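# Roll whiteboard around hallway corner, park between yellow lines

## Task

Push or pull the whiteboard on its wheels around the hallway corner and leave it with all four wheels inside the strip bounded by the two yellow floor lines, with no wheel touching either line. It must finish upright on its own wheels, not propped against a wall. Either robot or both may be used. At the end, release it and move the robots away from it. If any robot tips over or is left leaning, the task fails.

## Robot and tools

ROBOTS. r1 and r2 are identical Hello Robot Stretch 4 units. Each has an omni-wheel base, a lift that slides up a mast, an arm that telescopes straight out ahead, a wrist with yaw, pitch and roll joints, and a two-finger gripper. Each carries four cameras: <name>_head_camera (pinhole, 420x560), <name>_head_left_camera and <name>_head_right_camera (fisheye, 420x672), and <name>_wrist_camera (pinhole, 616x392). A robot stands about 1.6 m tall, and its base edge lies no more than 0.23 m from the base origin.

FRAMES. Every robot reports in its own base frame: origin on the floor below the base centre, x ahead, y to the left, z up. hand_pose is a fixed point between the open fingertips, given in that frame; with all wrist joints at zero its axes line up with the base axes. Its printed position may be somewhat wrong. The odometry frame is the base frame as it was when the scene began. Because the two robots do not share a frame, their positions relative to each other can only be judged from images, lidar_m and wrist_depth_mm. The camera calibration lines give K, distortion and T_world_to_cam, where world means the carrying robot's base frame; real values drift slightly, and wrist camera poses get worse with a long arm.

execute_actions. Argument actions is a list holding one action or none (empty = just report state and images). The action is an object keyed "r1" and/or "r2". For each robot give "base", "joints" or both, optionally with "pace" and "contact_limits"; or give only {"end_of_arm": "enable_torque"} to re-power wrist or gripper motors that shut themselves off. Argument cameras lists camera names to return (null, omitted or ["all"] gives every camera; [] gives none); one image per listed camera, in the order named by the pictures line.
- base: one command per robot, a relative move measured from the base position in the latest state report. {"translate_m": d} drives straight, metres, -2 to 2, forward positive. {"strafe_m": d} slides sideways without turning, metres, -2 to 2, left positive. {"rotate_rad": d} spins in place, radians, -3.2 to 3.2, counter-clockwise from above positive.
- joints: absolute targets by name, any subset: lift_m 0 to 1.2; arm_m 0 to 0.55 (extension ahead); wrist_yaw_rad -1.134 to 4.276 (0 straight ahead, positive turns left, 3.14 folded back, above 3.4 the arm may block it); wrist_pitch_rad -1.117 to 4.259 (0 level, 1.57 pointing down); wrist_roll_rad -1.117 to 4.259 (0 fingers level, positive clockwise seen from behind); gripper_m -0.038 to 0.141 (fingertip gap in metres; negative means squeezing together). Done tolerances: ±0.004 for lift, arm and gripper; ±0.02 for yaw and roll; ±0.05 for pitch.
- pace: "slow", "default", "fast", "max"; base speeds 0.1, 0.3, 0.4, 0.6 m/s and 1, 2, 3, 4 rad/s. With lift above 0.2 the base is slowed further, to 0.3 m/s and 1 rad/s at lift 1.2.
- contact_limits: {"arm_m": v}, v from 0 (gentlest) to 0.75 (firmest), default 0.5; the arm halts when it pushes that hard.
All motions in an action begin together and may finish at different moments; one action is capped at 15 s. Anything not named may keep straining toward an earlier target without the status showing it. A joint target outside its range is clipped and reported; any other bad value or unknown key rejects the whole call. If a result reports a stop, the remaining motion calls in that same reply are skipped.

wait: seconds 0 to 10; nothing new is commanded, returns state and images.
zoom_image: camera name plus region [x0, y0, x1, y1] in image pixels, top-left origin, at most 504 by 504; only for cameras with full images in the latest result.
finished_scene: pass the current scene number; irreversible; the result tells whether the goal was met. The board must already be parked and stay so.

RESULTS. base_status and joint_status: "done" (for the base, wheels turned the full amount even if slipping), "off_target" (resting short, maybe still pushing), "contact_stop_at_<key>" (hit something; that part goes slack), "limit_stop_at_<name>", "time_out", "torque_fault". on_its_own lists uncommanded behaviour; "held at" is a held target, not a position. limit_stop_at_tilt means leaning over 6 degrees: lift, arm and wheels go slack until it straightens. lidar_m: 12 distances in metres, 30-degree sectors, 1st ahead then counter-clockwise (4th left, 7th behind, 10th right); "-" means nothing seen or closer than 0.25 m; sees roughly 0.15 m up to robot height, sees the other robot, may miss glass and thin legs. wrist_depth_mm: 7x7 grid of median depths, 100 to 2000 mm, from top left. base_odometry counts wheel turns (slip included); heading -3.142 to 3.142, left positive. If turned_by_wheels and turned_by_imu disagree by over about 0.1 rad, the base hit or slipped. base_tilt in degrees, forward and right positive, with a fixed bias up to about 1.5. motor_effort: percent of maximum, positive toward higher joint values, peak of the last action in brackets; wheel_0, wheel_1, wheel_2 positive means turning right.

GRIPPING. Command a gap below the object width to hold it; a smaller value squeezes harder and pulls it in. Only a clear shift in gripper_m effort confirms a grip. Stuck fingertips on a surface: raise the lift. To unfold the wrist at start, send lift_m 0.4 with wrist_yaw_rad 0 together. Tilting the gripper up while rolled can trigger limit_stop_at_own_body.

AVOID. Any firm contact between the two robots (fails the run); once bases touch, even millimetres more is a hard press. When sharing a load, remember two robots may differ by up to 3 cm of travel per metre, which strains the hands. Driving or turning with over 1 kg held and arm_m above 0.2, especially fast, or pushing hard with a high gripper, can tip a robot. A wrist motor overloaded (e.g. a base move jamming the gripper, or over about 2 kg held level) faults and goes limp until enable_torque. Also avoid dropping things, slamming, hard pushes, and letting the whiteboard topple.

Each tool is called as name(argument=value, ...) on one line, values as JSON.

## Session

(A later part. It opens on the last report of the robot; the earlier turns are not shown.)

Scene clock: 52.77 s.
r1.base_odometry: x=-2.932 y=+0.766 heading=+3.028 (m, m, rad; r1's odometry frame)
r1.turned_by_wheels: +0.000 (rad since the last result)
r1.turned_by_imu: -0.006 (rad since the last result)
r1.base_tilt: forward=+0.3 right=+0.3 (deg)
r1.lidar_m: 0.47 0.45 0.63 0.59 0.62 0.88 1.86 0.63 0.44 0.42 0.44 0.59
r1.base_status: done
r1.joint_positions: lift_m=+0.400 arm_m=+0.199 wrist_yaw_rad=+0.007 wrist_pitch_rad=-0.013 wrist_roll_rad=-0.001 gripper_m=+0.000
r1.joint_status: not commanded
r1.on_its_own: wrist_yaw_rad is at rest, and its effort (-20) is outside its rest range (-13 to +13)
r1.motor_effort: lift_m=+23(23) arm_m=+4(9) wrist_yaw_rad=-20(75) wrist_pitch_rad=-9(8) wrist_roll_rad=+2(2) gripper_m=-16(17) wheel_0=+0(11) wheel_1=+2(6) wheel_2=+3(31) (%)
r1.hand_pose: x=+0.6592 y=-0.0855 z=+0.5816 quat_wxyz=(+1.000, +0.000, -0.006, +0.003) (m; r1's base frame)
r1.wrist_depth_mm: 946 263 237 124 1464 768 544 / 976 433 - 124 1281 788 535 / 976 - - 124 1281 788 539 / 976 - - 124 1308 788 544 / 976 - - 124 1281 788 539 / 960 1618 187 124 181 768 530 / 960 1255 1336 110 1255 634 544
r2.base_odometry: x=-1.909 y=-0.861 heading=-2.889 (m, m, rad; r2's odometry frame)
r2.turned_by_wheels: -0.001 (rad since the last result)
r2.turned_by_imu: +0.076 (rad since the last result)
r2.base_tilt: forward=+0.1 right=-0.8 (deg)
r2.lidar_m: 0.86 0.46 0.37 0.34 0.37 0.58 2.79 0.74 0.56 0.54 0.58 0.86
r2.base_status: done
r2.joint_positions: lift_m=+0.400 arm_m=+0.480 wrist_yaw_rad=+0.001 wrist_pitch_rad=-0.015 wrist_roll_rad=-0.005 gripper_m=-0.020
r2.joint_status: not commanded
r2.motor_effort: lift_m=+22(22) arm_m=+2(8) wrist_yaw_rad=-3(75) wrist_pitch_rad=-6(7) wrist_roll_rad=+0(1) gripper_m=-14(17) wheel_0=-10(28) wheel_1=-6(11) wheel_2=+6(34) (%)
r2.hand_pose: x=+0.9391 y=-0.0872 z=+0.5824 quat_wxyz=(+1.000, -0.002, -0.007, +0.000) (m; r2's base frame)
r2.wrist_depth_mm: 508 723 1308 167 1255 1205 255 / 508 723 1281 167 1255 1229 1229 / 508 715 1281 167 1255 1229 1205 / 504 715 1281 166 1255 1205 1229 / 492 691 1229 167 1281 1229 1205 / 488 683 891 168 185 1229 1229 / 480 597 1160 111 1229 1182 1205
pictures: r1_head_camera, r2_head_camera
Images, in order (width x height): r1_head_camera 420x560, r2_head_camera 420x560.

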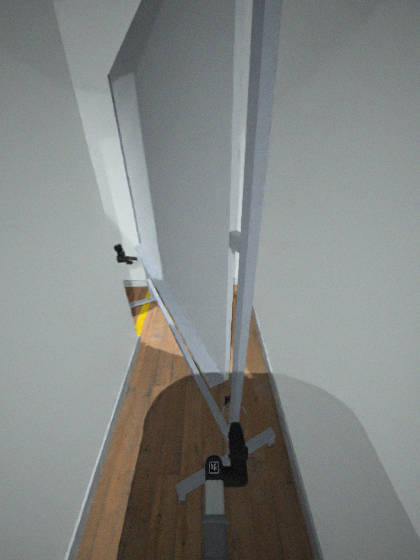

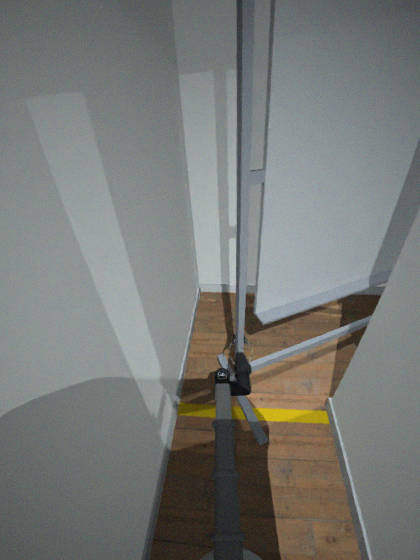

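execute_actions(actions=[{"r2":{"base":{"translate_m":-0.12},"pace":"slow"},"r1":{"base":{"translate_m":0.08},"pace":"slow"}}], cameras=[])

execute_actions(actions=[{"r2":{"base":{"translate_m":-0.33},"pace":"slow"},"r1":{"base":{"translate_m":0.32},"pace":"slow"}}], cameras=["r1_head_camera","r2_head_camera"])

Scene clock: 55.73 s.
r1.base_odometry: x=-3.011 y=+0.775 heading=+3.027 (m, m, rad; r1's odometry frame)
r1.turned_by_wheels: +0.000 (rad since the last result)
r1.turned_by_imu: -0.001 (rad since the last result)
r1.base_tilt: forward=+0.4 right=+0.3 (deg)
r1.lidar_m: 0.46 0.42 0.64 0.59 0.62 0.86 1.84 0.64 0.45 0.41 0.45 0.60
r1.base_status: done
r1.joint_positions: lift_m=+0.400 arm_m=+0.199 wrist_yaw_rad=-0.004 wrist_pitch_rad=-0.013 wrist_roll_rad=-0.001 gripper_m=+0.000
r1.joint_status: not commanded
r1.motor_effort: lift_m=+23(23) arm_m=+4(4) wrist_yaw_rad=+11(31) wrist_pitch_rad=-7(9) wrist_roll_rad=+3(3) gripper_m=-14(21) wheel_0=-1(6) wheel_1=+2(5) wheel_2=-5(16) (%)
r1.hand_pose: x=+0.6583 y=-0.0886 z=+0.5818 quat_wxyz=(+1.000, -0.001, -0.007, -0.002) (m; r1's base frame)
r1.wrist_depth_mm: 1863 241 247 120 1182 741 525 / 1921 347 1863 120 1205 750 517 / 1863 1863 1863 120 1205 759 521 / 1464 1863 1863 120 1205 750 525 / 1863 1863 1863 120 1205 750 525 / 1397 1661 187 121 177 741 512 / 1281 1205 1336 110 1160 591 521
r2.base_odometry: x=-1.794 y=-0.831 heading=-2.887 (m, m, rad; r2's odometry frame)
r2.turned_by_wheels: +0.001 (rad since the last result)
r2.turned_by_imu: +0.002 (rad since the last result)
r2.base_tilt: forward=+0.1 right=-0.8 (deg)
r2.lidar_m: 0.86 0.49 0.37 0.35 0.39 0.60 2.66 0.69 0.54 0.52 0.56 0.87
r2.base_status: done
r2.joint_positions: lift_m=+0.400 arm_m=+0.480 wrist_yaw_rad=+0.011 wrist_pitch_rad=-0.015 wrist_roll_rad=-0.005 gripper_m=-0.020
r2.joint_status: not commanded
r2.on_its_own: wrist_yaw_rad is at rest, and its effort (-32) is outside its rest range (-13 to +13)
r2.motor_effort: lift_m=+22(22) arm_m=+2(2) wrist_yaw_rad=-32(40) wrist_pitch_rad=-5(6) wrist_roll_rad=-3(0) gripper_m=-11(13) wheel_0=+2(10) wheel_1=-1(9) wheel_2=+14(17) (%)
r2.hand_pose: x=+0.9400 y=-0.0842 z=+0.5825 quat_wxyz=(+1.000, -0.002, -0.008, +0.005) (m; r2's base frame)
r2.wrist_depth_mm: 500 707 1042 168 1366 246 247 / 504 707 1138 168 1336 1336 1308 / 500 699 1118 167 1366 1336 1308 / 496 699 1098 167 1366 1366 1308 / 488 676 1078 167 1366 1336 1336 / 484 661 185 167 186 1336 1308 / 473 564 1118 111 1308 1229 1255
pictures: none
No camera images: the call's "cameras" was empty. Leave "cameras" out to get every camera's image.

Scene clock: 60.30 s.
r1.base_odometry: x=-3.328 y=+0.812 heading=+3.025 (m, m, rad; r1's odometry frame)
r1.turned_by_wheels: -0.003 (rad since the last result)
r1.turned_by_imu: -0.025 (rad since the last result)
r1.base_tilt: forward=+0.3 right=+0.4 (deg)
r1.lidar_m: 0.39 0.77 0.64 0.60 0.63 0.88 2.03 0.63 0.45 0.40 0.43 0.56
r1.base_status: done
r1.joint_positions: lift_m=+0.400 arm_m=+0.199 wrist_yaw_rad=-0.024 wrist_pitch_rad=-0.015 wrist_roll_rad=-0.001 gripper_m=+0.000
r1.joint_status: not commanded
r1.on_its_own: wrist_yaw_rad is at rest, and its effort (+67) is outside its rest range (-13 to +13)
r1.motor_effort: lift_m=+23(23) arm_m=+4(4) wrist_yaw_rad=+67(73) wrist_pitch_rad=-2(6) wrist_roll_rad=+2(4) gripper_m=-15(12) wheel_0=-11(12) wheel_1=+0(6) wheel_2=-22(28) (%)
r1.hand_pose: x=+0.6565 y=-0.0943 z=+0.5824 quat_wxyz=(+1.000, -0.001, -0.008, -0.012) (m; r1's base frame)
r1.wrist_depth_mm: 234 237 1537 119 917 609 449 / 330 1499 1537 119 931 615 439 / 1499 1537 1537 119 917 621 445 / 1537 1537 1576 119 931 615 442 / 1499 1499 1537 119 917 615 442 / 1499 1537 186 119 178 574 436 / 1336 1308 1336 110 904 496 442
r2.base_odometry: x=-1.475 y=-0.747 heading=-2.883 (m, m, rad; r2's odometry frame)
r2.turned_by_wheels: +0.004 (rad since the last result)
r2.turned_by_imu: +0.016 (rad since the last result)
r2.base_tilt: forward=+0.0 right=-0.9 (deg)
r2.lidar_m: 0.87 0.53 0.42 0.39 0.44 0.68 2.32 0.64 0.51 0.47 0.55 0.83
r2.base_status: done
r2.joint_positions: lift_m=+0.400 arm_m=+0.480 wrist_yaw_rad=+0.024 wrist_pitch_rad=-0.015 wrist_roll_rad=-0.005 gripper_m=-0.020
r2.joint_status: not commanded
r2.on_its_own: wrist_yaw_rad is at rest, and its effort (-69) is outside its rest range (-13 to +13)
r2.motor_effort: lift_m=+22(22) arm_m=+1(2) wrist_yaw_rad=-69(80) wrist_pitch_rad=-6(5) wrist_roll_rad=-1(1) gripper_m=-11(12) wheel_0=+22(25) wheel_1=+9(12) wheel_2=+19(26) (%)
r2.hand_pose: x=+0.9411 y=-0.0806 z=+0.5824 quat_wxyz=(+1.000, -0.002, -0.007, +0.012) (m; r2's base frame)
r2.wrist_depth_mm: 496 683 167 1708 245 247 281 / 500 683 169 1756 1708 1576 382 / 496 683 171 1756 1708 1661 1618 / 492 676 174 1756 1708 1618 1576 / 488 676 177 1708 1708 1661 1618 / 480 609 175 182 1661 1618 1576 / 469 544 809 111 1229 1229 1205
pictures: r1_head_camera, r2_head_camera
Images, in order (width x height): r1_head_camera 420x560, r2_head_camera 420x560.

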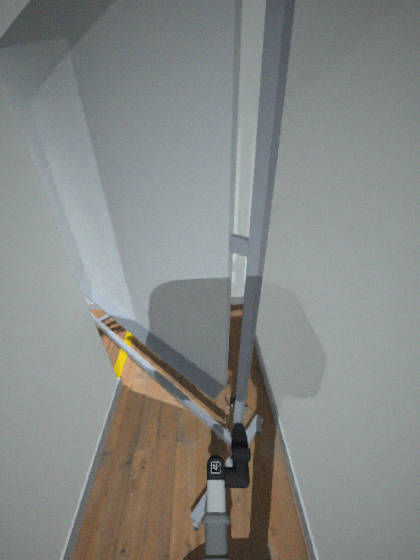

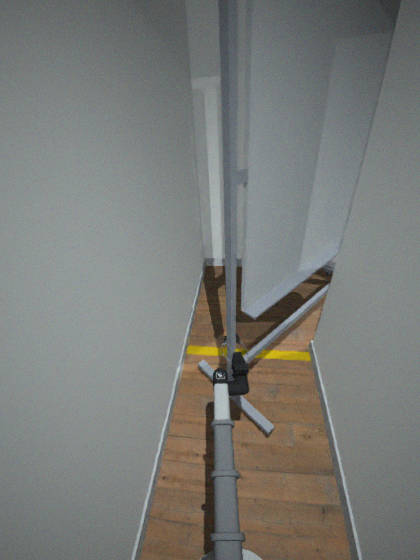

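execute_actions(actions=[{"r2":{"base":{"strafe_m":0.08},"pace":"slow"},"r1":{"base":{"strafe_m":-0.08},"joints":{"arm_m":0.26},"pace":"slow"}}], cameras=[])

execute_actions(actions=[{"r2":{"base":{"translate_m":-0.12},"pace":"slow"},"r1":{"joints":{"arm_m":0.42},"pace":"slow"}}], cameras=["r1_head_camera","r2_head_camera"])

Scene clock: 62.97 s.
r1.base_odometry: x=-3.319 y=+0.891 heading=+3.028 (m, m, rad; r1's odometry frame)
r1.turned_by_wheels: +0.003 (rad since the last result)
r1.turned_by_imu: +0.004 (rad since the last result)
r1.base_tilt: forward=+0.3 right=+0.3 (deg)
r1.lidar_m: 0.39 0.43 0.74 0.69 0.72 1.00 1.63 0.50 0.35 0.32 0.33 0.47
r1.base_status: done
r1.joint_positions: lift_m=+0.400 arm_m=+0.259 wrist_yaw_rad=+0.020 wrist_pitch_rad=-0.014 wrist_roll_rad=-0.001 gripper_m=+0.000
r1.joint_status: all done
r1.on_its_own: wrist_yaw_rad is at rest, and its effort (-60) is outside its rest range (-13 to +13)
r1.motor_effort: lift_m=+22(23) arm_m=+6(15) wrist_yaw_rad=-60(67) wrist_pitch_rad=-4(5) wrist_roll_rad=+3(2) gripper_m=-16(17) wheel_0=+20(20) wheel_1=+6(6) wheel_2=+13(21) (%)
r1.hand_pose: x=+0.7201 y=-0.0815 z=+0.5821 quat_wxyz=(+1.000, -0.001, -0.007, +0.010) (m; r1's base frame)
r1.wrist_depth_mm: 232 236 1499 122 1078 569 402 / 329 1537 1499 122 1078 574 404 / 1537 1537 1537 121 1118 580 397 / 1537 1537 1499 121 1118 585 399 / 1537 1537 1537 121 1098 580 399 / 1537 1537 182 121 182 569 404 / 1366 1281 1336 111 1060 455 399
r2.base_odometry: x=-1.454 y=-0.824 heading=-2.887 (m, m, rad; r2's odometry frame)
r2.turned_by_wheels: -0.004 (rad since the last result)
r2.turned_by_imu: -0.010 (rad since the last result)
r2.base_tilt: forward=+0.1 right=-0.8 (deg)
r2.lidar_m: 0.84 0.42 0.32 0.31 0.36 0.52 2.33 0.75 0.60 0.57 0.62 0.95
r2.base_status: done
r2.joint_positions: lift_m=+0.400 arm_m=+0.480 wrist_yaw_rad=-0.017 wrist_pitch_rad=-0.014 wrist_roll_rad=-0.005 gripper_m=-0.020
r2.joint_status: not commanded
r2.on_its_own: wrist_yaw_rad is at rest, and its effort (+47) is outside its rest range (-13 to +13)
r2.motor_effort: lift_m=+22(22) arm_m=+2(2) wrist_yaw_rad=+47(68) wrist_pitch_rad=-8(8) wrist_roll_rad=-2(1) gripper_m=-10(19) wheel_0=-27(31) wheel_1=-12(16) wheel_2=-9(17) (%)
r2.hand_pose: x=+0.9376 y=-0.0922 z=+0.5822 quat_wxyz=(+1.000, -0.002, -0.007, -0.008) (m; r2's base frame)
r2.wrist_depth_mm: 469 676 1281 172 245 246 842 / 466 676 1281 171 1661 377 430 / 469 668 1255 170 1708 1756 1537 / 466 661 1205 171 1756 1708 1708 / 459 654 1205 172 1661 1708 1708 / 452 634 931 174 181 1708 1537 / 442 591 991 111 1281 1205 1098
pictures: none
No camera images: the call's "cameras" was empty. Leave "cameras" out to get every camera's image.

Scene clock: 65.83 s.
r1.base_odometry: x=-3.319 y=+0.892 heading=+3.027 (m, m, rad; r1's odometry frame)
r1.turned_by_wheels: -0.001 (rad since the last result)
r1.turned_by_imu: -0.001 (rad since the last result)
r1.base_tilt: forward=+0.4 right=+0.4 (deg)
r1.lidar_m: 0.53 0.93 0.74 0.69 0.73 0.99 1.64 0.53 0.35 0.33 0.34 0.44
r1.base_status: not commanded
r1.joint_positions: lift_m=+0.400 arm_m=+0.418 wrist_yaw_rad=+0.007 wrist_pitch_rad=-0.015 wrist_roll_rad=-0.001 gripper_m=+0.000
r1.joint_status: all done
r1.on_its_own: wrist_yaw_rad is at rest, and its effort (-23) is outside its rest range (-13 to +13)
r1.motor_effort: lift_m=+23(23) arm_m=+10(10) wrist_yaw_rad=-23(60) wrist_pitch_rad=-2(6) wrist_roll_rad=+4(3) gripper_m=-11(15) wheel_0=+12(20) wheel_1=+6(7) wheel_2=+5(13) (%)
r1.hand_pose: x=+0.8783 y=-0.0853 z=+0.5823 quat_wxyz=(+1.000, -0.001, -0.007, +0.004) (m; r1's base frame)
r1.wrist_depth_mm: 233 1366 1366 123 931 521 373 / 1366 1366 1336 124 960 525 375 / 1366 1336 1336 123 960 530 368 / 1366 1366 1336 124 960 535 370 / 1336 1366 1366 123 946 530 366 / 1366 1336 181 124 181 521 375 / 1336 1281 1366 110 931 418 368
r2.base_odometry: x=-1.339 y=-0.794 heading=-2.888 (m, m, rad; r2's odometry frame)
r2.turned_by_wheels: -0.001 (rad since the last result)
r2.turned_by_imu: -0.043 (rad since the last result)
r2.base_tilt: forward=+0.1 right=-0.8 (deg)
r2.lidar_m: 0.88 0.44 0.32 0.31 0.34 0.50 1.78 0.79 0.60 0.59 0.60 0.89
r2.base_status: done
r2.joint_positions: lift_m=+0.400 arm_m=+0.480 wrist_yaw_rad=-0.004 wrist_pitch_rad=-0.015 wrist_roll_rad=-0.005 gripper_m=-0.020
r2.joint_status: not commanded
r2.motor_effort: lift_m=+22(22) arm_m=+1(2) wrist_yaw_rad=+11(48) wrist_pitch_rad=-6(8) wrist_roll_rad=+1(0) gripper_m=-15(19) wheel_0=-10(29) wheel_1=-7(13) wheel_2=+1(16) (%)
r2.hand_pose: x=+0.9390 y=-0.0885 z=+0.5824 quat_wxyz=(+1.000, -0.002, -0.007, -0.002) (m; r2's base frame)
r2.wrist_depth_mm: 512 750 1464 170 246 278 1808 / 512 732 1464 171 1863 415 1808 / 508 732 1397 173 1808 1863 1808 / 504 723 1430 173 1863 1863 1863 / 500 715 1366 171 1863 1863 1808 / 492 699 946 172 185 1661 1618 / 480 603 1205 111 1366 1138 1255
pictures: r1_head_camera, r2_head_camera
Images, in order (width x height): r1_head_camera 420x560, r2_head_camera 420x560.

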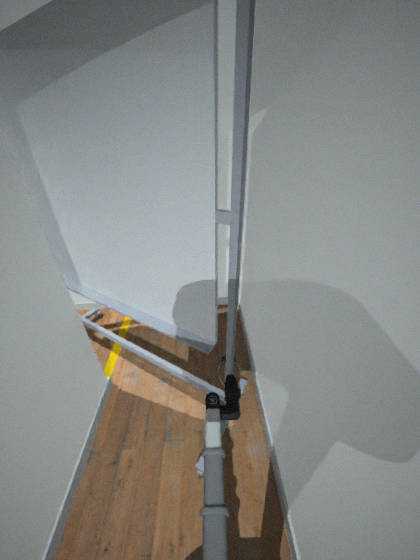

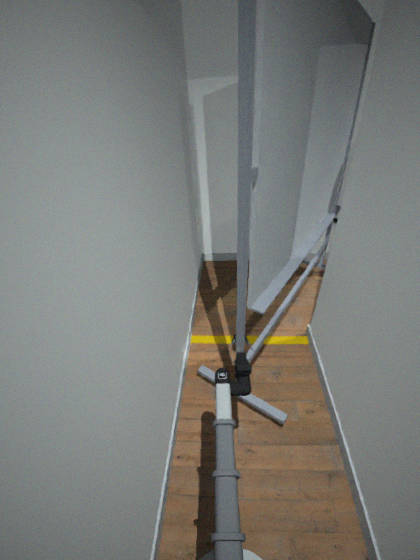

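execute_actions(actions=[{"r2":{"base":{"translate_m":-0.06},"pace":"slow"},"r1":{"base":{"translate_m":0.15},"pace":"slow"}}], cameras=[])

execute_actions(actions=[{"r2":{"base":{"translate_m":-0.06},"pace":"slow"},"r1":{"base":{"translate_m":0.17},"pace":"slow"}}], cameras=[])

execute_actions(actions=[{"r2":{"base":{"translate_m":-0.04},"pace":"slow"},"r1":{"base":{"translate_m":0.2},"pace":"slow"}}], cameras=[])

execute_actions(actions=[{"r2":{"base":{"translate_m":-0.03},"pace":"slow"},"r1":{"base":{"translate_m":0.26},"pace":"slow"}}], cameras=["r1_head_camera","r2_head_camera"])

Scene clock: 69.53 s.
r1.base_odometry: x=-3.468 y=+0.909 heading=+3.025 (m, m, rad; r1's odometry frame)
r1.turned_by_wheels: -0.001 (rad since the last result)
r1.turned_by_imu: +0.000 (rad since the last result)
r1.base_tilt: forward=+0.3 right=+0.5 (deg)
r1.lidar_m: 0.51 0.88 0.73 0.70 0.73 1.01 1.62 0.52 0.35 0.32 0.33 0.46
r1.base_status: done
r1.joint_positions: lift_m=+0.400 arm_m=+0.419 wrist_yaw_rad=-0.011 wrist_pitch_rad=-0.015 wrist_roll_rad=-0.001 gripper_m=+0.000
r1.joint_status: not commanded
r1.on_its_own: wrist_yaw_rad is at rest, and its effort (+29) is outside its rest range (-13 to +13)
r1.motor_effort: lift_m=+23(23) arm_m=+7(10) wrist_yaw_rad=+29(49) wrist_pitch_rad=-2(2) wrist_roll_rad=+1(3) gripper_m=-9(17) wheel_0=-5(24) wheel_1=-1(14) wheel_2=-12(14) (%)
r1.hand_pose: x=+0.8771 y=-0.0905 z=+0.5823 quat_wxyz=(+1.000, -0.001, -0.008, -0.005) (m; r1's base frame)
r1.wrist_depth_mm: 1182 1182 1205 125 723 473 343 / 1182 1182 1205 125 741 473 345 / 1205 1205 1205 125 741 477 347 / 1205 1205 1205 125 741 477 340 / 1205 1205 1205 125 732 477 347 / 1182 1205 1205 125 181 473 343 / 1182 1182 1182 110 715 382 338
r2.base_odometry: x=-1.281 y=-0.779 heading=-2.888 (m, m, rad; r2's odometry frame)
r2.turned_by_wheels: +0.000 (rad since the last result)
r2.turned_by_imu: -0.005 (rad since the last result)
r2.base_tilt: forward=+0.0 right=-0.9 (deg)
r2.lidar_m: 0.87 0.46 0.33 0.30 0.33 0.49 1.78 0.77 0.60 0.59 0.59 0.89
r2.base_status: done
r2.joint_positions: lift_m=+0.400 arm_m=+0.480 wrist_yaw_rad=-0.002 wrist_pitch_rad=-0.015 wrist_roll_rad=-0.005 gripper_m=-0.020
r2.joint_status: not commanded
r2.motor_effort: lift_m=+22(22) arm_m=+0(0) wrist_yaw_rad=+5(14) wrist_pitch_rad=-5(7) wrist_roll_rad=+0(1) gripper_m=-10(20) wheel_0=-2(19) wheel_1=+0(11) wheel_2=+2(12) (%)
r2.hand_pose: x=+0.9392 y=-0.0880 z=+0.5825 quat_wxyz=(+1.000, -0.002, -0.008, -0.001) (m; r2's base frame)
r2.wrist_depth_mm: 517 741 1308 169 244 1808 1308 / 512 741 1281 169 418 1863 1863 / 512 741 1255 169 1863 1921 1921 / 508 723 1255 169 1921 1863 1537 / 500 715 1366 169 1921 1921 1863 / 492 699 187 170 186 1618 1499 / 484 603 1205 111 1336 1160 1182
pictures: none
No camera images: the call's "cameras" was empty. Leave "cameras" out to get every camera's image.

Scene clock: 72.50 s.
r1.base_odometry: x=-3.636 y=+0.928 heading=+3.024 (m, m, rad; r1's odometry frame)
r1.turned_by_wheels: -0.002 (rad since the last result)
r1.turned_by_imu: -0.001 (rad since the last result)
r1.base_tilt: forward=+0.4 right=+0.2 (deg)
r1.lidar_m: 0.50 0.86 0.75 0.70 0.74 0.98 1.63 0.50 0.33 0.31 0.34 0.47
r1.base_status: done
r1.joint_positions: lift_m=+0.400 arm_m=+0.419 wrist_yaw_rad=-0.014 wrist_pitch_rad=-0.015 wrist_roll_rad=-0.001 gripper_m=+0.000
r1.joint_status: not commanded
r1.on_its_own: wrist_yaw_rad is at rest, and its effort (+38) is outside its rest range (-13 to +13)
r1.motor_effort: lift_m=+23(23) arm_m=+7(7) wrist_yaw_rad=+38(38) wrist_pitch_rad=-2(2) wrist_roll_rad=+4(3) gripper_m=-5(12) wheel_0=-6(17) wheel_1=-1(9) wheel_2=-14(15) (%)
r1.hand_pose: x=+0.8768 y=-0.0914 z=+0.5823 quat_wxyz=(+1.000, -0.001, -0.007, -0.007) (m; r1's base frame)
r1.wrist_depth_mm: 1042 1042 1042 128 691 449 329 / 1025 1025 1060 128 699 455 332 / 1025 1042 1025 128 699 459 334 / 1025 1042 1042 128 707 459 334 / 1025 1042 1042 128 699 455 332 / 1042 1042 1042 128 178 452 330 / 1042 1025 1042 110 676 366 325
r2.base_odometry: x=-1.223 y=-0.764 heading=-2.888 (m, m, rad; r2's odometry frame)
r2.turned_by_wheels: +0.000 (rad since the last result)
r2.turned_by_imu: -0.001 (rad since the last result)
r2.base_tilt: forward=+0.0 right=-0.8 (deg)
r2.lidar_m: 0.88 0.44 0.33 0.31 0.34 0.51 1.80 0.80 0.59 0.57 0.63 0.85
r2.base_status: done
r2.joint_positions: lift_m=+0.400 arm_m=+0.480 wrist_yaw_rad=-0.001 wrist_pitch_rad=-0.015 wrist_roll_rad=-0.005 gripper_m=-0.020
r2.joint_status: not commanded
r2.motor_effort: lift_m=+22(22) arm_m=+0(0) wrist_yaw_rad=+2(22) wrist_pitch_rad=-7(8) wrist_roll_rad=+0(1) gripper_m=-9(16) wheel_0=-1(12) wheel_1=+0(9) wheel_2=+3(18) (%)
r2.hand_pose: x=+0.9393 y=-0.0878 z=+0.5824 quat_wxyz=(+1.000, -0.002, -0.007, -0.001) (m; r2's base frame)
r2.wrist_depth_mm: 521 750 1308 165 244 1921 798 / 517 750 1308 166 368 1983 788 / 512 750 1281 165 1983 1921 798 / 508 732 1255 166 1983 1921 809 / 508 715 1336 166 1983 1921 820 / 492 707 187 167 186 1863 820 / 484 603 1205 111 1229 1205 976
pictures: none
No camera images: the call's "cameras" was empty. Leave "cameras" out to get every camera's image.

Scene clock: 75.77 s.
r1.base_odometry: x=-3.835 y=+0.952 heading=+3.021 (m, m, rad; r1's odometry frame)
r1.turned_by_wheels: -0.003 (rad since the last result)
r1.turned_by_imu: -0.005 (rad since the last result)
r1.base_tilt: forward=+0.4 right=+0.5 (deg)
r1.lidar_m: 0.49 0.77 0.77 0.70 0.74 0.99 1.62 0.49 0.33 0.30 0.32 0.43
r1.base_status: done
r1.joint_positions: lift_m=+0.400 arm_m=+0.419 wrist_yaw_rad=-0.016 wrist_pitch_rad=-0.015 wrist_roll_rad=-0.001 gripper_m=+0.000
r1.joint_status: not commanded
r1.on_its_own: wrist_yaw_rad is at rest, and its effort (+46) is outside its rest range (-13 to +13)
r1.motor_effort: lift_m=+23(23) arm_m=+7(7) wrist_yaw_rad=+46(45) wrist_pitch_rad=-2(4) wrist_roll_rad=+3(3) gripper_m=-11(6) wheel_0=-12(12) wheel_1=-3(6) wheel_2=-17(19) (%)
r1.hand_pose: x=+0.8766 y=-0.0921 z=+0.5822 quat_wxyz=(+1.000, -0.001, -0.007, -0.008) (m; r1's base frame)
r1.wrist_depth_mm: 842 854 854 129 647 421 307 / 842 842 854 129 647 424 310 / 842 854 854 129 654 424 314 / 831 842 842 129 647 430 314 / 842 842 842 129 640 427 312 / 831 842 842 129 177 418 309 / 831 842 854 111 627 351 306
r2.base_odometry: x=-1.184 y=-0.754 heading=-2.888 (m, m, rad; r2's odometry frame)
r2.turned_by_wheels: +0.000 (rad since the last result)
r2.turned_by_imu: -0.001 (rad since the last result)
r2.base_tilt: forward=+0.0 right=-0.8 (deg)
r2.lidar_m: 0.88 0.44 0.34 0.31 0.34 0.51 1.82 0.78 0.57 0.57 0.60 0.88
r2.base_status: done
r2.joint_positions: lift_m=+0.400 arm_m=+0.480 wrist_yaw_rad=-0.004 wrist_pitch_rad=-0.015 wrist_roll_rad=-0.005 gripper_m=-0.020
r2.joint_status: not commanded
r2.motor_effort: lift_m=+22(22) arm_m=+1(0) wrist_yaw_rad=+11(22) wrist_pitch_rad=-6(7) wrist_roll_rad=-1(0) gripper_m=-7(14) wheel_0=-1(7) wheel_1=-2(6) wheel_2=+2(14) (%)
r2.hand_pose: x=+0.9390 y=-0.0886 z=+0.5824 quat_wxyz=(+1.000, -0.002, -0.007, -0.002) (m; r2's base frame)
r2.wrist_depth_mm: 525 768 1336 159 244 1983 778 / 525 759 1499 160 370 1983 778 / 525 750 1430 160 1983 1983 788 / 517 741 1430 161 1983 - 798 / 512 732 1397 160 - - 809 / 504 715 991 161 186 1708 809 / 492 634 1255 111 1308 1182 842
pictures: none
No camera images: the call's "cameras" was empty. Leave "cameras" out to get every camera's image.

Scene clock: 79.63 s.
r1.base_odometry: x=-4.092 y=+0.983 heading=+3.020 (m, m, rad; r1's odometry frame)
r1.turned_by_wheels: -0.001 (rad since the last result)
r1.turned_by_imu: -0.004 (rad since the last result)
r1.base_tilt: forward=+0.3 right=+0.4 (deg)
r1.lidar_m: 0.50 0.74 0.77 0.72 0.75 1.02 1.58 0.46 0.32 0.29 0.30 0.42
r1.base_status: done
r1.joint_positions: lift_m=+0.400 arm_m=+0.419 wrist_yaw_rad=-0.009 wrist_pitch_rad=-0.014 wrist_roll_rad=-0.001 gripper_m=+0.000
r1.joint_status: not commanded
r1.on_its_own: wrist_yaw_rad is at rest, and its effort (+24) is outside its rest range (-13 to +13)
r1.motor_effort: lift_m=+23(23) arm_m=+7(7) wrist_yaw_rad=+24(44) wrist_pitch_rad=-5(4) wrist_roll_rad=+2(3) gripper_m=-6(10) wheel_0=-5(10) wheel_1=+0(6) wheel_2=-11(19) (%)
r1.hand_pose: x=+0.8772 y=-0.0901 z=+0.5821 quat_wxyz=(+1.000, +0.000, -0.007, -0.005) (m; r1's base frame)
r1.wrist_depth_mm: 597 597 603 131 609 404 296 / 591 597 603 131 609 410 297 / 591 597 603 131 609 413 300 / 591 597 603 131 603 410 301 / 591 597 603 132 609 413 300 / 591 603 603 131 183 404 297 / 597 591 597 111 615 330 293
r2.base_odometry: x=-1.155 y=-0.747 heading=-2.888 (m, m, rad; r2's odometry frame)
r2.turned_by_wheels: +0.000 (rad since the last result)
r2.turned_by_imu: -0.001 (rad since the last result)
r2.base_tilt: forward=+0.0 right=-0.8 (deg)
r2.lidar_m: 0.87 0.45 0.34 0.32 0.34 0.52 1.85 0.79 0.58 0.55 0.62 0.89
r2.base_status: done
r2.joint_positions: lift_m=+0.400 arm_m=+0.480 wrist_yaw_rad=-0.001 wrist_pitch_rad=-0.015 wrist_roll_rad=-0.005 gripper_m=-0.020
r2.joint_status: not commanded
r2.motor_effort: lift_m=+22(22) arm_m=+0(0) wrist_yaw_rad=+4(28) wrist_pitch_rad=-6(7) wrist_roll_rad=+0(0) gripper_m=-11(13) wheel_0=+0(8) wheel_1=+0(9) wheel_2=+4(17) (%)
r2.hand_pose: x=+0.9392 y=-0.0878 z=+0.5824 quat_wxyz=(+1.000, -0.002, -0.007, -0.001) (m; r2's base frame)
r2.wrist_depth_mm: 521 768 1537 160 262 - 788 / 530 759 1537 160 - 1983 778 / 521 750 1499 160 1983 - 788 / 517 741 1430 160 1983 1983 798 / 512 741 1397 161 - - 798 / 504 715 976 161 185 1576 809 / 492 647 1229 111 1308 1229 842
pictures: r1_head_camera, r2_head_camera
Images, in order (width x height): r1_head_camera 420x560, r2_head_camera 420x560.

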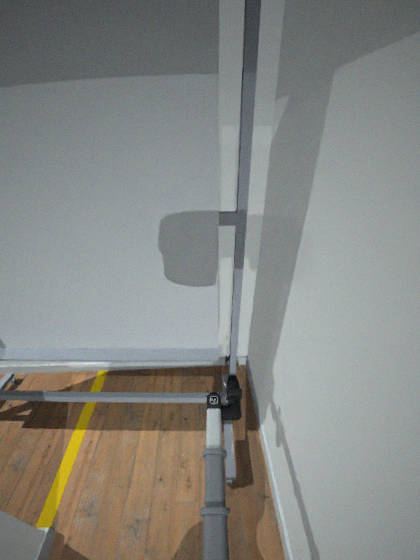

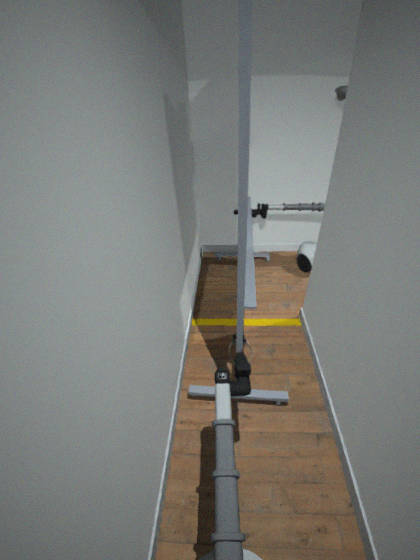

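Lines at v≈1.1 and 3.35; pull ~1.2.

execute_actions(actions=[{"r1":{"joints":{"gripper_m":0.14}}}], cameras=[])

execute_actions(actions=[{"r1":{"joints":{"arm_m":0.0},"base":{"translate_m":-0.2}}}], cameras=[])

execute_actions(actions=[{"r2":{"base":{"translate_m":-1.24},"pace":"slow"}}], cameras=[])

execute_actions(actions=[{"r2":{"joints":{"gripper_m":0.14}}}], cameras=[])

execute_actions(actions=[{"r2":{"joints":{"arm_m":0.0}}}], cameras=["r2_head_camera"])

Scene clock: 82.77 s.
r1.base_odometry: x=-4.093 y=+0.983 heading=+3.020 (m, m, rad; r1's odometry frame)
r1.turned_by_wheels: +0.000 (rad since the last result)
r1.turned_by_imu: +0.000 (rad since the last result)
r1.base_tilt: forward=+0.3 right=+0.3 (deg)
r1.lidar_m: 0.51 0.75 0.77 0.72 0.76 1.02 1.60 0.47 0.33 0.28 0.32 0.44
r1.base_status: not commanded
r1.joint_positions: lift_m=+0.400 arm_m=+0.419 wrist_yaw_rad=-0.007 wrist_pitch_rad=-0.013 wrist_roll_rad=-0.001 gripper_m=+0.140
r1.joint_status: all done
r1.on_its_own: wrist_yaw_rad is at rest, and its effort (+18) is outside its rest range (-13 to +13)
r1.motor_effort: lift_m=+23(23) arm_m=+7(7) wrist_yaw_rad=+18(25) wrist_pitch_rad=-6(7) wrist_roll_rad=+1(3) gripper_m=-1(10) wheel_0=-4(5) wheel_1=+0(0) wheel_2=-8(10) (%)
r1.hand_pose: x=+0.8775 y=-0.0893 z=+0.5818 quat_wxyz=(+1.000, +0.000, -0.007, -0.003) (m; r1's base frame)
r1.wrist_depth_mm: 597 597 603 141 603 410 300 / 591 597 603 141 609 415 303 / 597 597 603 141 609 418 306 / 597 597 603 141 609 421 306 / 591 603 603 141 609 418 304 / 591 591 199 141 603 338 301 / 591 597 603 110 609 382 297
r2.base_odometry: x=-1.155 y=-0.747 heading=-2.888 (m, m, rad; r2's odometry frame)
r2.turned_by_wheels: +0.000 (rad since the last result)
r2.turned_by_imu: -0.001 (rad since the last result)
r2.base_tilt: forward=+0.1 right=-0.9 (deg)
r2.lidar_m: 0.86 0.45 0.35 0.31 0.35 0.50 1.85 0.79 0.59 0.58 0.62 0.88
r2.base_status: not commanded
r2.joint_positions: lift_m=+0.400 arm_m=+0.480 wrist_yaw_rad=+0.000 wrist_pitch_rad=-0.015 wrist_roll_rad=-0.005 gripper_m=-0.020
r2.joint_status: not commanded
r2.motor_effort: lift_m=+22(22) arm_m=+0(0) wrist_yaw_rad=+0(3) wrist_pitch_rad=-6(6) wrist_roll_rad=+0(0) gripper_m=-16(11) wheel_0=+0(0) wheel_1=+0(0) wheel_2=+4(5) (%)
r2.hand_pose: x=+0.9393 y=-0.0876 z=+0.5824 quat_wxyz=(+1.000, -0.002, -0.007, +0.000) (m; r2's base frame)
r2.wrist_depth_mm: 525 768 1537 160 263 1983 788 / 525 759 1499 160 1983 - 778 / 521 759 1499 160 1983 1921 788 / 521 741 1397 160 - - 809 / 512 732 1366 160 - - 809 / 504 715 976 161 185 1576 820 / 492 640 1205 111 1308 1229 854
pictures: none
No camera images: the call's "cameras" was empty. Leave "cameras" out to get every camera's image.

Scene clock: 85.10 s.
r1.base_odometry: x=-3.894 y=+0.959 heading=+3.020 (m, m, rad; r1's odometry frame)
r1.turned_by_wheels: +0.000 (rad since the last result)
r1.turned_by_imu: +0.001 (rad since the last result)
r1.base_tilt: forward=+0.5 right=+0.4 (deg)
r1.lidar_m: 0.69 0.95 0.76 0.70 0.72 1.02 1.62 0.49 0.33 0.29 0.31 0.46
r1.base_status: done
r1.joint_positions: lift_m=+0.400 arm_m=+0.001 wrist_yaw_rad=+0.000 wrist_pitch_rad=-0.013 wrist_roll_rad=-0.001 gripper_m=+0.140
r1.joint_status: all done
r1.motor_effort: lift_m=+23(23) arm_m=-8(8) wrist_yaw_rad=-2(17) wrist_pitch_rad=-8(8) wrist_roll_rad=+1(2) gripper_m=+3(2) wheel_0=+1(7) wheel_1=+0(5) wheel_2=+0(9) (%)
r1.hand_pose: x=+0.4607 y=-0.0875 z=+0.5817 quat_wxyz=(+1.000, +0.000, -0.007, +0.000) (m; r1's base frame)
r1.wrist_depth_mm: 768 768 759 1182 946 477 345 / 778 768 759 1205 960 480 347 / 778 768 759 1205 976 484 351 / 1182 1205 1205 1182 960 488 342 / 1182 1182 1205 1205 960 484 351 / 1182 1205 759 1205 759 204 347 / 1182 1182 759 110 820 459 345
r2.base_odometry: x=-1.155 y=-0.747 heading=-2.888 (m, m, rad; r2's odometry frame)
r2.turned_by_wheels: +0.000 (rad since the last result)
r2.turned_by_imu: -0.001 (rad since the last result)
r2.base_tilt: forward=+0.1 right=-0.9 (deg)
r2.lidar_m: 0.87 0.46 0.33 0.31 0.35 0.50 1.83 0.78 0.58 0.57 0.62 0.87
r2.base_status: not commanded
r2.joint_positions: lift_m=+0.400 arm_m=+0.480 wrist_yaw_rad=+0.000 wrist_pitch_rad=-0.015 wrist_roll_rad=-0.005 gripper_m=-0.020
r2.joint_status: not commanded
r2.motor_effort: lift_m=+22(22) arm_m=+0(0) wrist_yaw_rad=+0(1) wrist_pitch_rad=-6(6) wrist_roll_rad=+1(0) gripper_m=-10(11) wheel_0=+0(0) wheel_1=+0(0) wheel_2=+4(4) (%)
r2.hand_pose: x=+0.9393 y=-0.0875 z=+0.5824 quat_wxyz=(+1.000, -0.002, -0.007, +0.000) (m; r2's base frame)
r2.wrist_depth_mm: 525 759 1499 160 263 1983 778 / 525 759 1499 160 - - 778 / 521 759 1499 160 - 1983 788 / 517 741 1430 160 - - 798 / 508 732 1366 161 - - 809 / 508 715 976 161 185 1708 820 / 492 640 1229 111 1281 1229 842
pictures: none
No camera images: the call's "cameras" was empty. Leave "cameras" out to get every camera's image.

action 0: r2: "base": translate_m = -1.24 would last too long for one action: at the pace "slow" translate_m can be at most 0.766 in either direction: name a faster pace, or command the rest in another action

Scene clock: 87.60 s.
r1.base_odometry: x=-3.894 y=+0.959 heading=+3.020 (m, m, rad; r1's odometry frame)
r1.turned_by_wheels: +0.000 (rad since the last result)
r1.turned_by_imu: +0.000 (rad since the last result)
r1.base_tilt: forward=+0.5 right=+0.4 (deg)
r1.lidar_m: 0.70 0.94 0.76 0.71 0.74 1.01 1.64 0.49 0.34 0.30 0.32 0.42
r1.base_status: not commanded
r1.joint_positions: lift_m=+0.400 arm_m=+0.001 wrist_yaw_rad=+0.000 wrist_pitch_rad=-0.013 wrist_roll_rad=-0.001 gripper_m=+0.140
r1.joint_status: not commanded
r1.motor_effort: lift_m=+23(23) arm_m=-8(7) wrist_yaw_rad=-1(2) wrist_pitch_rad=-8(8) wrist_roll_rad=+2(2) gripper_m=-1(3) wheel_0=+1(1) wheel_1=+0(1) wheel_2=-1(0) (%)
r1.hand_pose: x=+0.4607 y=-0.0875 z=+0.5817 quat_wxyz=(+1.000, +0.000, -0.007, +0.000) (m; r1's base frame)
r1.wrist_depth_mm: 768 768 768 1182 946 473 345 / 768 768 759 1229 946 480 349 / 778 768 759 1205 960 488 351 / 1182 1205 1205 1205 976 488 343 / 1182 1182 1205 1205 960 484 349 / 1205 1182 759 1205 750 204 347 / 1182 1182 759 110 820 452 343
r2.base_odometry: x=-1.155 y=-0.747 heading=-2.888 (m, m, rad; r2's odometry frame)
r2.turned_by_wheels: +0.000 (rad since the last result)
r2.turned_by_imu: -0.001 (rad since the last result)
r2.base_tilt: forward=+0.0 right=-0.8 (deg)
r2.lidar_m: 0.86 0.45 0.34 0.32 0.36 0.51 1.82 0.78 0.59 0.58 0.62 0.89
r2.base_status: not commanded
r2.joint_positions: lift_m=+0.400 arm_m=+0.480 wrist_yaw_rad=+0.000 wrist_pitch_rad=-0.015 wrist_roll_rad=-0.005 gripper_m=+0.140
r2.joint_status: all done
r2.motor_effort: lift_m=+22(22) arm_m=+0(0) wrist_yaw_rad=+0(9) wrist_pitch_rad=-6(7) wrist_roll_rad=+2(1) gripper_m=+1(13) wheel_0=+0(0) wheel_1=+0(0) wheel_2=+3(4) (%)
r2.hand_pose: x=+0.9393 y=-0.0875 z=+0.5824 quat_wxyz=(+1.000, -0.002, -0.007, +0.000) (m; r2's base frame)
r2.wrist_depth_mm: 525 759 1499 160 263 - 788 / 521 750 1499 160 - - 778 / 521 750 1430 160 - 1983 788 / 517 741 1397 160 - - 809 / 512 723 1366 160 - - 820 / 504 591 1060 161 1661 1576 809 / 488 647 1229 111 1366 1255 842
pictures: none
No camera images: the call's "cameras" was empty. Leave "cameras" out to get every camera's image.

Scene clock: 90.10 s.
r1.base_odometry: x=-3.894 y=+0.959 heading=+3.020 (m, m, rad; r1's odometry frame)
r1.turned_by_wheels: +0.000 (rad since the last result)
r1.turned_by_imu: +0.000 (rad since the last result)
r1.base_tilt: forward=+0.5 right=+0.4 (deg)
r1.lidar_m: 0.70 0.94 0.77 0.70 0.73 1.01 1.60 0.50 0.33 0.29 0.31 0.44
r1.base_status: not commanded
r1.joint_positions: lift_m=+0.400 arm_m=+0.001 wrist_yaw_rad=+0.000 wrist_pitch_rad=-0.013 wrist_roll_rad=-0.001 gripper_m=+0.140
r1.joint_status: not commanded
r1.motor_effort: lift_m=+23(23) arm_m=-7(7) wrist_yaw_rad=-2(3) wrist_pitch_rad=-7(8) wrist_roll_rad=+2(2) gripper_m=+2(3) wheel_0=+1(1) wheel_1=+0(0) wheel_2=+0(0) (%)
r1.hand_pose: x=+0.4607 y=-0.0875 z=+0.5817 quat_wxyz=(+1.000, +0.000, -0.007, +0.000) (m; r1's base frame)
r1.wrist_depth_mm: 768 768 759 1205 946 477 345 / 768 768 759 1205 946 480 349 / 778 768 759 1182 960 488 349 / 1182 1205 1205 1205 960 488 343 / 1182 1205 1205 1182 960 480 351 / 1205 1205 759 1205 750 204 347 / 1182 1182 759 110 820 455 343
r2.base_odometry: x=-1.155 y=-0.747 heading=-2.888 (m, m, rad; r2's odometry frame)
r2.turned_by_wheels: +0.000 (rad since the last result)
r2.turned_by_imu: -0.001 (rad since the last result)
r2.base_tilt: forward=+0.0 right=-0.8 (deg)
r2.lidar_m: 0.87 0.46 0.34 0.31 0.35 0.52 1.86 0.77 0.60 0.57 0.61 0.88
r2.base_status: not commanded
r2.joint_positions: lift_m=+0.400 arm_m=+0.002 wrist_yaw_rad=+0.000 wrist_pitch_rad=-0.015 wrist_roll_rad=-0.005 gripper_m=+0.140
r2.joint_status: all done
r2.motor_effort: lift_m=+22(22) arm_m=-10(10) wrist_yaw_rad=+0(1) wrist_pitch_rad=-7(6) wrist_roll_rad=+0(0) gripper_m=-2(2) wheel_0=+0(0) wheel_1=+0(0) wheel_2=+3(2) (%)
r2.hand_pose: x=+0.4610 y=-0.0875 z=+0.5824 quat_wxyz=(+1.000, -0.002, -0.007, +0.000) (m; r2's base frame)
r2.wrist_depth_mm: 554 820 1576 - - 1078 741 / 564 809 1576 - - 1098 750 / 559 798 1576 1430 - 1138 759 / 554 788 1499 - - 1160 768 / 544 778 1464 - - 1078 778 / 535 634 1160 1808 1661 1008 778 / 525 699 1281 111 1397 1078 798
pictures: r2_head_camera
Images, in order (width x height): r2_head_camera 420x560.

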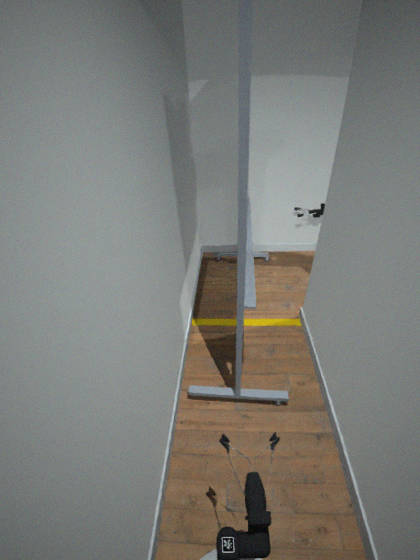

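execute_actions(actions=[{"r2":{"joints":{"arm_m":0.48}}}], cameras=[])

execute_actions(actions=[{"r2":{"joints":{"gripper_m":-0.02}}}], cameras=[])

execute_actions(actions=[{"r2":{"base":{"translate_m":-0.76},"joints":{"arm_m":0.05},"pace":"slow"}}], cameras=[])

execute_actions(actions=[{"r2":{"joints":{"gripper_m":0.14}}}], cameras=[])

execute_actions(actions=[{"r2":{"base":{"translate_m":-0.5}}}], cameras=["r2_head_camera"])

Scene clock: 93.33 s.
r1.base_odometry: x=-3.894 y=+0.959 heading=+3.020 (m, m, rad; r1's odometry frame)
r1.turned_by_wheels: +0.000 (rad since the last result)
r1.turned_by_imu: +0.000 (rad since the last result)
r1.base_tilt: forward=+0.2 right=+0.5 (deg)
r1.lidar_m: 0.72 0.94 0.77 0.70 0.74 1.02 1.60 0.49 0.31 0.29 0.32 0.43
r1.base_status: not commanded
r1.joint_positions: lift_m=+0.400 arm_m=+0.001 wrist_yaw_rad=+0.000 wrist_pitch_rad=-0.013 wrist_roll_rad=-0.001 gripper_m=+0.140
r1.joint_status: not commanded
r1.motor_effort: lift_m=+23(23) arm_m=-8(8) wrist_yaw_rad=-1(3) wrist_pitch_rad=-8(8) wrist_roll_rad=+2(2) gripper_m=-1(5) wheel_0=+1(1) wheel_1=+1(0) wheel_2=+0(0) (%)
r1.hand_pose: x=+0.4607 y=-0.0875 z=+0.5817 quat_wxyz=(+1.000, +0.000, -0.007, +0.000) (m; r1's base frame)
r1.wrist_depth_mm: 778 768 759 1205 946 477 345 / 768 768 759 1205 960 480 349 / 768 768 759 1205 960 484 351 / 1205 1182 1205 1205 960 488 342 / 1182 1182 1182 1205 960 480 349 / 1182 1205 759 1182 750 204 347 / 1160 1182 759 110 831 455 343
r2.base_odometry: x=-1.155 y=-0.747 heading=-2.888 (m, m, rad; r2's odometry frame)
r2.turned_by_wheels: +0.000 (rad since the last result)
r2.turned_by_imu: -0.001 (rad since the last result)
r2.base_tilt: forward=+0.0 right=-0.9 (deg)
r2.lidar_m: 0.86 0.45 0.33 0.32 0.33 0.51 1.85 0.78 0.58 0.56 0.61 0.86
r2.base_status: not commanded
r2.joint_positions: lift_m=+0.400 arm_m=+0.478 wrist_yaw_rad=+0.000 wrist_pitch_rad=-0.015 wrist_roll_rad=-0.005 gripper_m=+0.140
r2.joint_status: all done
r2.motor_effort: lift_m=+22(22) arm_m=+9(9) wrist_yaw_rad=-2(0) wrist_pitch_rad=-6(7) wrist_roll_rad=-1(1) gripper_m=-2(2) wheel_0=+0(0) wheel_1=+0(0) wheel_2=+3(3) (%)
r2.hand_pose: x=+0.9377 y=-0.0874 z=+0.5825 quat_wxyz=(+1.000, -0.002, -0.007, +0.000) (m; r2's base frame)
r2.wrist_depth_mm: 521 768 1537 162 271 - 788 / 525 759 1464 162 1983 - 788 / 521 750 1430 162 - - 788 / 517 741 1430 162 - 1983 809 / 508 732 1397 163 - - 809 / 500 597 1078 163 1661 1576 820 / 488 654 1229 111 1366 1255 842
pictures: none
No camera images: the call's "cameras" was empty. Leave "cameras" out to get every camera's image.

Scene clock: 95.83 s.
r1.base_odometry: x=-3.894 y=+0.959 heading=+3.020 (m, m, rad; r1's odometry frame)
r1.turned_by_wheels: +0.000 (rad since the last result)
r1.turned_by_imu: +0.000 (rad since the last result)
r1.base_tilt: forward=+0.4 right=+0.3 (deg)
r1.lidar_m: 0.71 0.96 0.76 0.70 0.75 0.99 1.64 0.48 0.33 0.31 0.31 0.45
r1.base_status: not commanded
r1.joint_positions: lift_m=+0.400 arm_m=+0.001 wrist_yaw_rad=+0.000 wrist_pitch_rad=-0.013 wrist_roll_rad=-0.001 gripper_m=+0.140
r1.joint_status: not commanded
r1.motor_effort: lift_m=+23(23) arm_m=-8(7) wrist_yaw_rad=-2(2) wrist_pitch_rad=-7(6) wrist_roll_rad=+3(3) gripper_m=+2(0) wheel_0=+1(1) wheel_1=+1(0) wheel_2=+0(0) (%)
r1.hand_pose: x=+0.4607 y=-0.0875 z=+0.5817 quat_wxyz=(+1.000, +0.000, -0.007, +0.000) (m; r1's base frame)
r1.wrist_depth_mm: 768 768 759 1205 960 473 345 / 768 768 759 1205 960 480 347 / 768 768 768 1205 960 484 349 / 1182 1205 1182 1205 960 484 342 / 1182 1205 1205 1205 976 484 349 / 1205 1205 759 1182 750 204 347 / 1182 1182 759 110 820 455 343
r2.base_odometry: x=-1.155 y=-0.747 heading=-2.888 (m, m, rad; r2's odometry frame)
r2.turned_by_wheels: +0.000 (rad since the last result)
r2.turned_by_imu: -0.001 (rad since the last result)
r2.base_tilt: forward=+0.1 right=-0.8 (deg)
r2.lidar_m: 0.86 0.45 0.33 0.32 0.35 0.52 1.83 0.79 0.58 0.55 0.60 0.87
r2.base_status: not commanded
r2.joint_positions: lift_m=+0.400 arm_m=+0.479 wrist_yaw_rad=+0.002 wrist_pitch_rad=-0.015 wrist_roll_rad=-0.005 gripper_m=-0.020
r2.joint_status: all done
r2.motor_effort: lift_m=+22(22) arm_m=+6(10) wrist_yaw_rad=-7(8) wrist_pitch_rad=-5(6) wrist_roll_rad=-2(0) gripper_m=-11(11) wheel_0=+0(0) wheel_1=+0(0) wheel_2=+2(3) (%)
r2.hand_pose: x=+0.9386 y=-0.0867 z=+0.5825 quat_wxyz=(+1.000, -0.002, -0.007, +0.001) (m; r2's base frame)
r2.wrist_depth_mm: 517 759 1499 160 262 1983 778 / 521 750 1499 160 - 1921 788 / 521 750 1430 160 1983 - 788 / 521 741 1430 160 - 1983 798 / 508 732 1366 161 - - 809 / 500 707 960 161 185 1708 820 / 488 647 1229 111 1366 1229 842
pictures: none
No camera images: the call's "cameras" was empty. Leave "cameras" out to get every camera's image.

Scene clock: 104.70 s.
r1.base_odometry: x=-3.894 y=+0.959 heading=+3.020 (m, m, rad; r1's odometry frame)
r1.turned_by_wheels: +0.000 (rad since the last result)
r1.turned_by_imu: +0.000 (rad since the last result)
r1.base_tilt: forward=+0.4 right=+0.3 (deg)
r1.lidar_m: 1.13 1.47 0.75 0.71 0.74 1.02 1.57 0.49 0.33 0.30 0.32 0.43
r1.base_status: not commanded
r1.joint_positions: lift_m=+0.400 arm_m=+0.001 wrist_yaw_rad=+0.000 wrist_pitch_rad=-0.013 wrist_roll_rad=-0.001 gripper_m=+0.140
r1.joint_status: not commanded
r1.motor_effort: lift_m=+23(23) arm_m=-7(8) wrist_yaw_rad=-1(2) wrist_pitch_rad=-8(7) wrist_roll_rad=+2(2) gripper_m=+3(2) wheel_0=+1(1) wheel_1=+0(0) wheel_2=-1(0) (%)
r1.hand_pose: x=+0.4607 y=-0.0875 z=+0.5817 quat_wxyz=(+1.000, +0.000, -0.007, +0.000) (m; r1's base frame)
r1.wrist_depth_mm: 1205 1182 1182 1205 946 477 345 / 1205 1182 1205 1205 960 480 347 / 1182 1205 1205 1182 960 488 351 / 1182 1182 1205 1205 960 484 343 / 1182 1205 1182 1205 960 484 349 / 1205 1182 1205 1205 750 204 347 / 1182 1182 1182 110 831 455 342
r2.base_odometry: x=-0.420 y=-0.556 heading=-2.888 (m, m, rad; r2's odometry frame)
r2.turned_by_wheels: +0.000 (rad since the last result)
r2.turned_by_imu: -0.002 (rad since the last result)
r2.base_tilt: forward=+0.1 right=-0.8 (deg)
r2.lidar_m: 0.44 0.51 0.37 0.35 0.39 0.57 1.23 1.31 1.15 0.53 0.55 0.55
r2.base_status: done
r2.joint_positions: lift_m=+0.400 arm_m=+0.053 wrist_yaw_rad=+0.006 wrist_pitch_rad=-0.012 wrist_roll_rad=-0.005 gripper_m=-0.020
r2.joint_status: all done
r2.on_its_own: wrist_yaw_rad is at rest, and its effort (-18) is outside its rest range (-13 to +13)
r2.motor_effort: lift_m=+22(22) arm_m=-14(20) wrist_yaw_rad=-18(44) wrist_pitch_rad=-16(15) wrist_roll_rad=+2(1) gripper_m=-16(15) wheel_0=-6(13) wheel_1=-3(7) wheel_2=+9(23) (%)
r2.hand_pose: x=+0.5124 y=-0.0857 z=+0.5815 quat_wxyz=(+1.000, -0.002, -0.006, +0.003) (m; r2's base frame)
r2.wrist_depth_mm: 609 878 1537 160 263 1008 699 / 609 878 1661 160 1499 1042 707 / 603 878 1661 161 - 1042 699 / 603 854 1618 161 - 1078 723 / 591 842 1576 162 - 1098 715 / 580 831 1098 161 185 1098 715 / 574 715 1255 111 1281 946 750
pictures: none
No camera images: the call's "cameras" was empty. Leave "cameras" out to get every camera's image.

Scene clock: 107.20 s.
r1.base_odometry: x=-3.894 y=+0.959 heading=+3.020 (m, m, rad; r1's odometry frame)
r1.turned_by_wheels: +0.000 (rad since the last result)
r1.turned_by_imu: +0.000 (rad since the last result)
r1.base_tilt: forward=+0.3 right=+0.4 (deg)
r1.lidar_m: 1.10 1.47 0.75 0.72 0.73 0.98 1.61 0.48 0.32 0.29 0.32 0.41
r1.base_status: not commanded
r1.joint_positions: lift_m=+0.400 arm_m=+0.001 wrist_yaw_rad=+0.000 wrist_pitch_rad=-0.013 wrist_roll_rad=-0.001 gripper_m=+0.140
r1.joint_status: not commanded
r1.motor_effort: lift_m=+23(23) arm_m=-8(8) wrist_yaw_rad=-2(2) wrist_pitch_rad=-7(7) wrist_roll_rad=+1(1) gripper_m=-1(3) wheel_0=+1(1) wheel_1=+0(0) wheel_2=+0(1) (%)
r1.hand_pose: x=+0.4607 y=-0.0875 z=+0.5817 quat_wxyz=(+1.000, +0.000, -0.007, +0.000) (m; r1's base frame)
r1.wrist_depth_mm: 1182 1182 1205 1205 946 477 345 / 1182 1182 1205 1205 960 484 349 / 1182 1182 1205 1205 960 484 351 / 1182 1182 1182 1205 976 488 342 / 1182 1182 1205 1182 960 480 349 / 1182 1182 1182 1205 750 204 347 / 1182 1182 1205 110 831 455 343
r2.base_odometry: x=-0.419 y=-0.556 heading=-2.888 (m, m, rad; r2's odometry frame)
r2.turned_by_wheels: +0.000 (rad since the last result)
r2.turned_by_imu: -0.001 (rad since the last result)
r2.base_tilt: forward=+0.0 right=-0.8 (deg)
r2.lidar_m: 0.43 0.51 0.37 0.35 0.40 0.58 1.24 1.32 1.17 0.53 0.57 0.55
r2.base_status: not commanded
r2.joint_positions: lift_m=+0.400 arm_m=+0.051 wrist_yaw_rad=+0.000 wrist_pitch_rad=-0.014 wrist_roll_rad=-0.005 gripper_m=+0.140
r2.joint_status: all done
r2.motor_effort: lift_m=+22(22) arm_m=-8(14) wrist_yaw_rad=-1(18) wrist_pitch_rad=-7(15) wrist_roll_rad=-1(3) gripper_m=+1(11) wheel_0=-3(6) wheel_1=-1(4) wheel_2=+2(10) (%)
r2.hand_pose: x=+0.5108 y=-0.0873 z=+0.5823 quat_wxyz=(+1.000, -0.002, -0.007, +0.000) (m; r2's base frame)
r2.wrist_depth_mm: 615 891 1576 163 842 991 683 / 615 891 1537 163 1499 1025 699 / 609 878 1661 163 1921 1042 699 / 609 866 1661 163 - 1060 707 / 603 842 1618 164 - 1008 707 / 585 699 1255 163 1618 931 715 / 580 768 1308 111 1397 991 741
pictures: none
No camera images: the call's "cameras" was empty. Leave "cameras" out to get every camera's image.

Scene clock: 110.33 s.
r1.base_odometry: x=-3.894 y=+0.959 heading=+3.020 (m, m, rad; r1's odometry frame)
r1.turned_by_wheels: +0.000 (rad since the last result)
r1.turned_by_imu: +0.000 (rad since the last result)
r1.base_tilt: forward=+0.4 right=+0.3 (deg)
r1.lidar_m: 1.10 1.47 0.76 0.71 0.74 0.99 1.59 0.50 0.34 0.31 0.33 0.43
r1.base_status: not commanded
r1.joint_positions: lift_m=+0.400 arm_m=+0.001 wrist_yaw_rad=+0.000 wrist_pitch_rad=-0.013 wrist_roll_rad=-0.001 gripper_m=+0.140
r1.joint_status: not commanded
r1.motor_effort: lift_m=+23(23) arm_m=-8(8) wrist_yaw_rad=-2(1) wrist_pitch_rad=-8(8) wrist_roll_rad=+0(2) gripper_m=+3(0) wheel_0=+1(1) wheel_1=+0(0) wheel_2=-1(0) (%)
r1.hand_pose: x=+0.4607 y=-0.0875 z=+0.5817 quat_wxyz=(+1.000, +0.000, -0.007, +0.000) (m; r1's base frame)
r1.wrist_depth_mm: 1205 1205 1205 1205 946 477 345 / 1182 1182 1182 1205 960 480 347 / 1182 1205 1182 1205 976 484 351 / 1182 1182 1205 1182 976 484 342 / 1182 1182 1205 1205 960 484 351 / 1182 1182 1182 1205 750 204 347 / 1182 1182 1205 111 820 455 343
r2.base_odometry: x=+0.065 y=-0.431 heading=-2.888 (m, m, rad; r2's odometry frame)
r2.turned_by_wheels: +0.000 (rad since the last result)
r2.turned_by_imu: -0.001 (rad since the last result)
r2.base_tilt: forward=+0.0 right=-0.8 (deg)
r2.lidar_m: 0.94 0.54 0.42 0.40 0.42 0.60 0.74 0.77 1.11 1.09 0.79 0.77
r2.base_status: done
r2.joint_positions: lift_m=+0.400 arm_m=+0.051 wrist_yaw_rad=+0.000 wrist_pitch_rad=-0.015 wrist_roll_rad=-0.005 gripper_m=+0.140
r2.joint_status: not commanded
r2.motor_effort: lift_m=+22(22) arm_m=-7(8) wrist_yaw_rad=+0(1) wrist_pitch_rad=-7(7) wrist_roll_rad=+2(1) gripper_m=+2(1) wheel_0=-2(5) wheel_1=-1(6) wheel_2=+2(14) (%)
r2.hand_pose: x=+0.5108 y=-0.0874 z=+0.5824 quat_wxyz=(+1.000, -0.002, -0.007, +0.000) (m; r2's base frame)
r2.wrist_depth_mm: 654 960 1921 - 1921 931 640 / 661 960 1863 - - 946 654 / 654 946 1808 - - 976 654 / 654 931 1756 - - 1008 661 / 634 904 1756 - - 946 668 / 627 741 1366 1863 1618 866 691 / 609 820 1336 111 1366 946 691
pictures: r2_head_camera
Images, in order (width x height): r2_head_camera 420x560.

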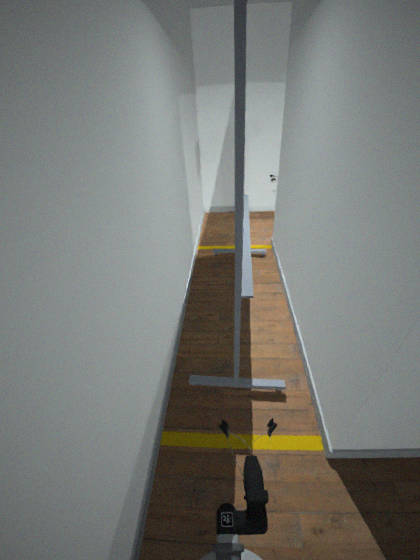

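finished_scene(scene=1)

The scene is finished: the task was done.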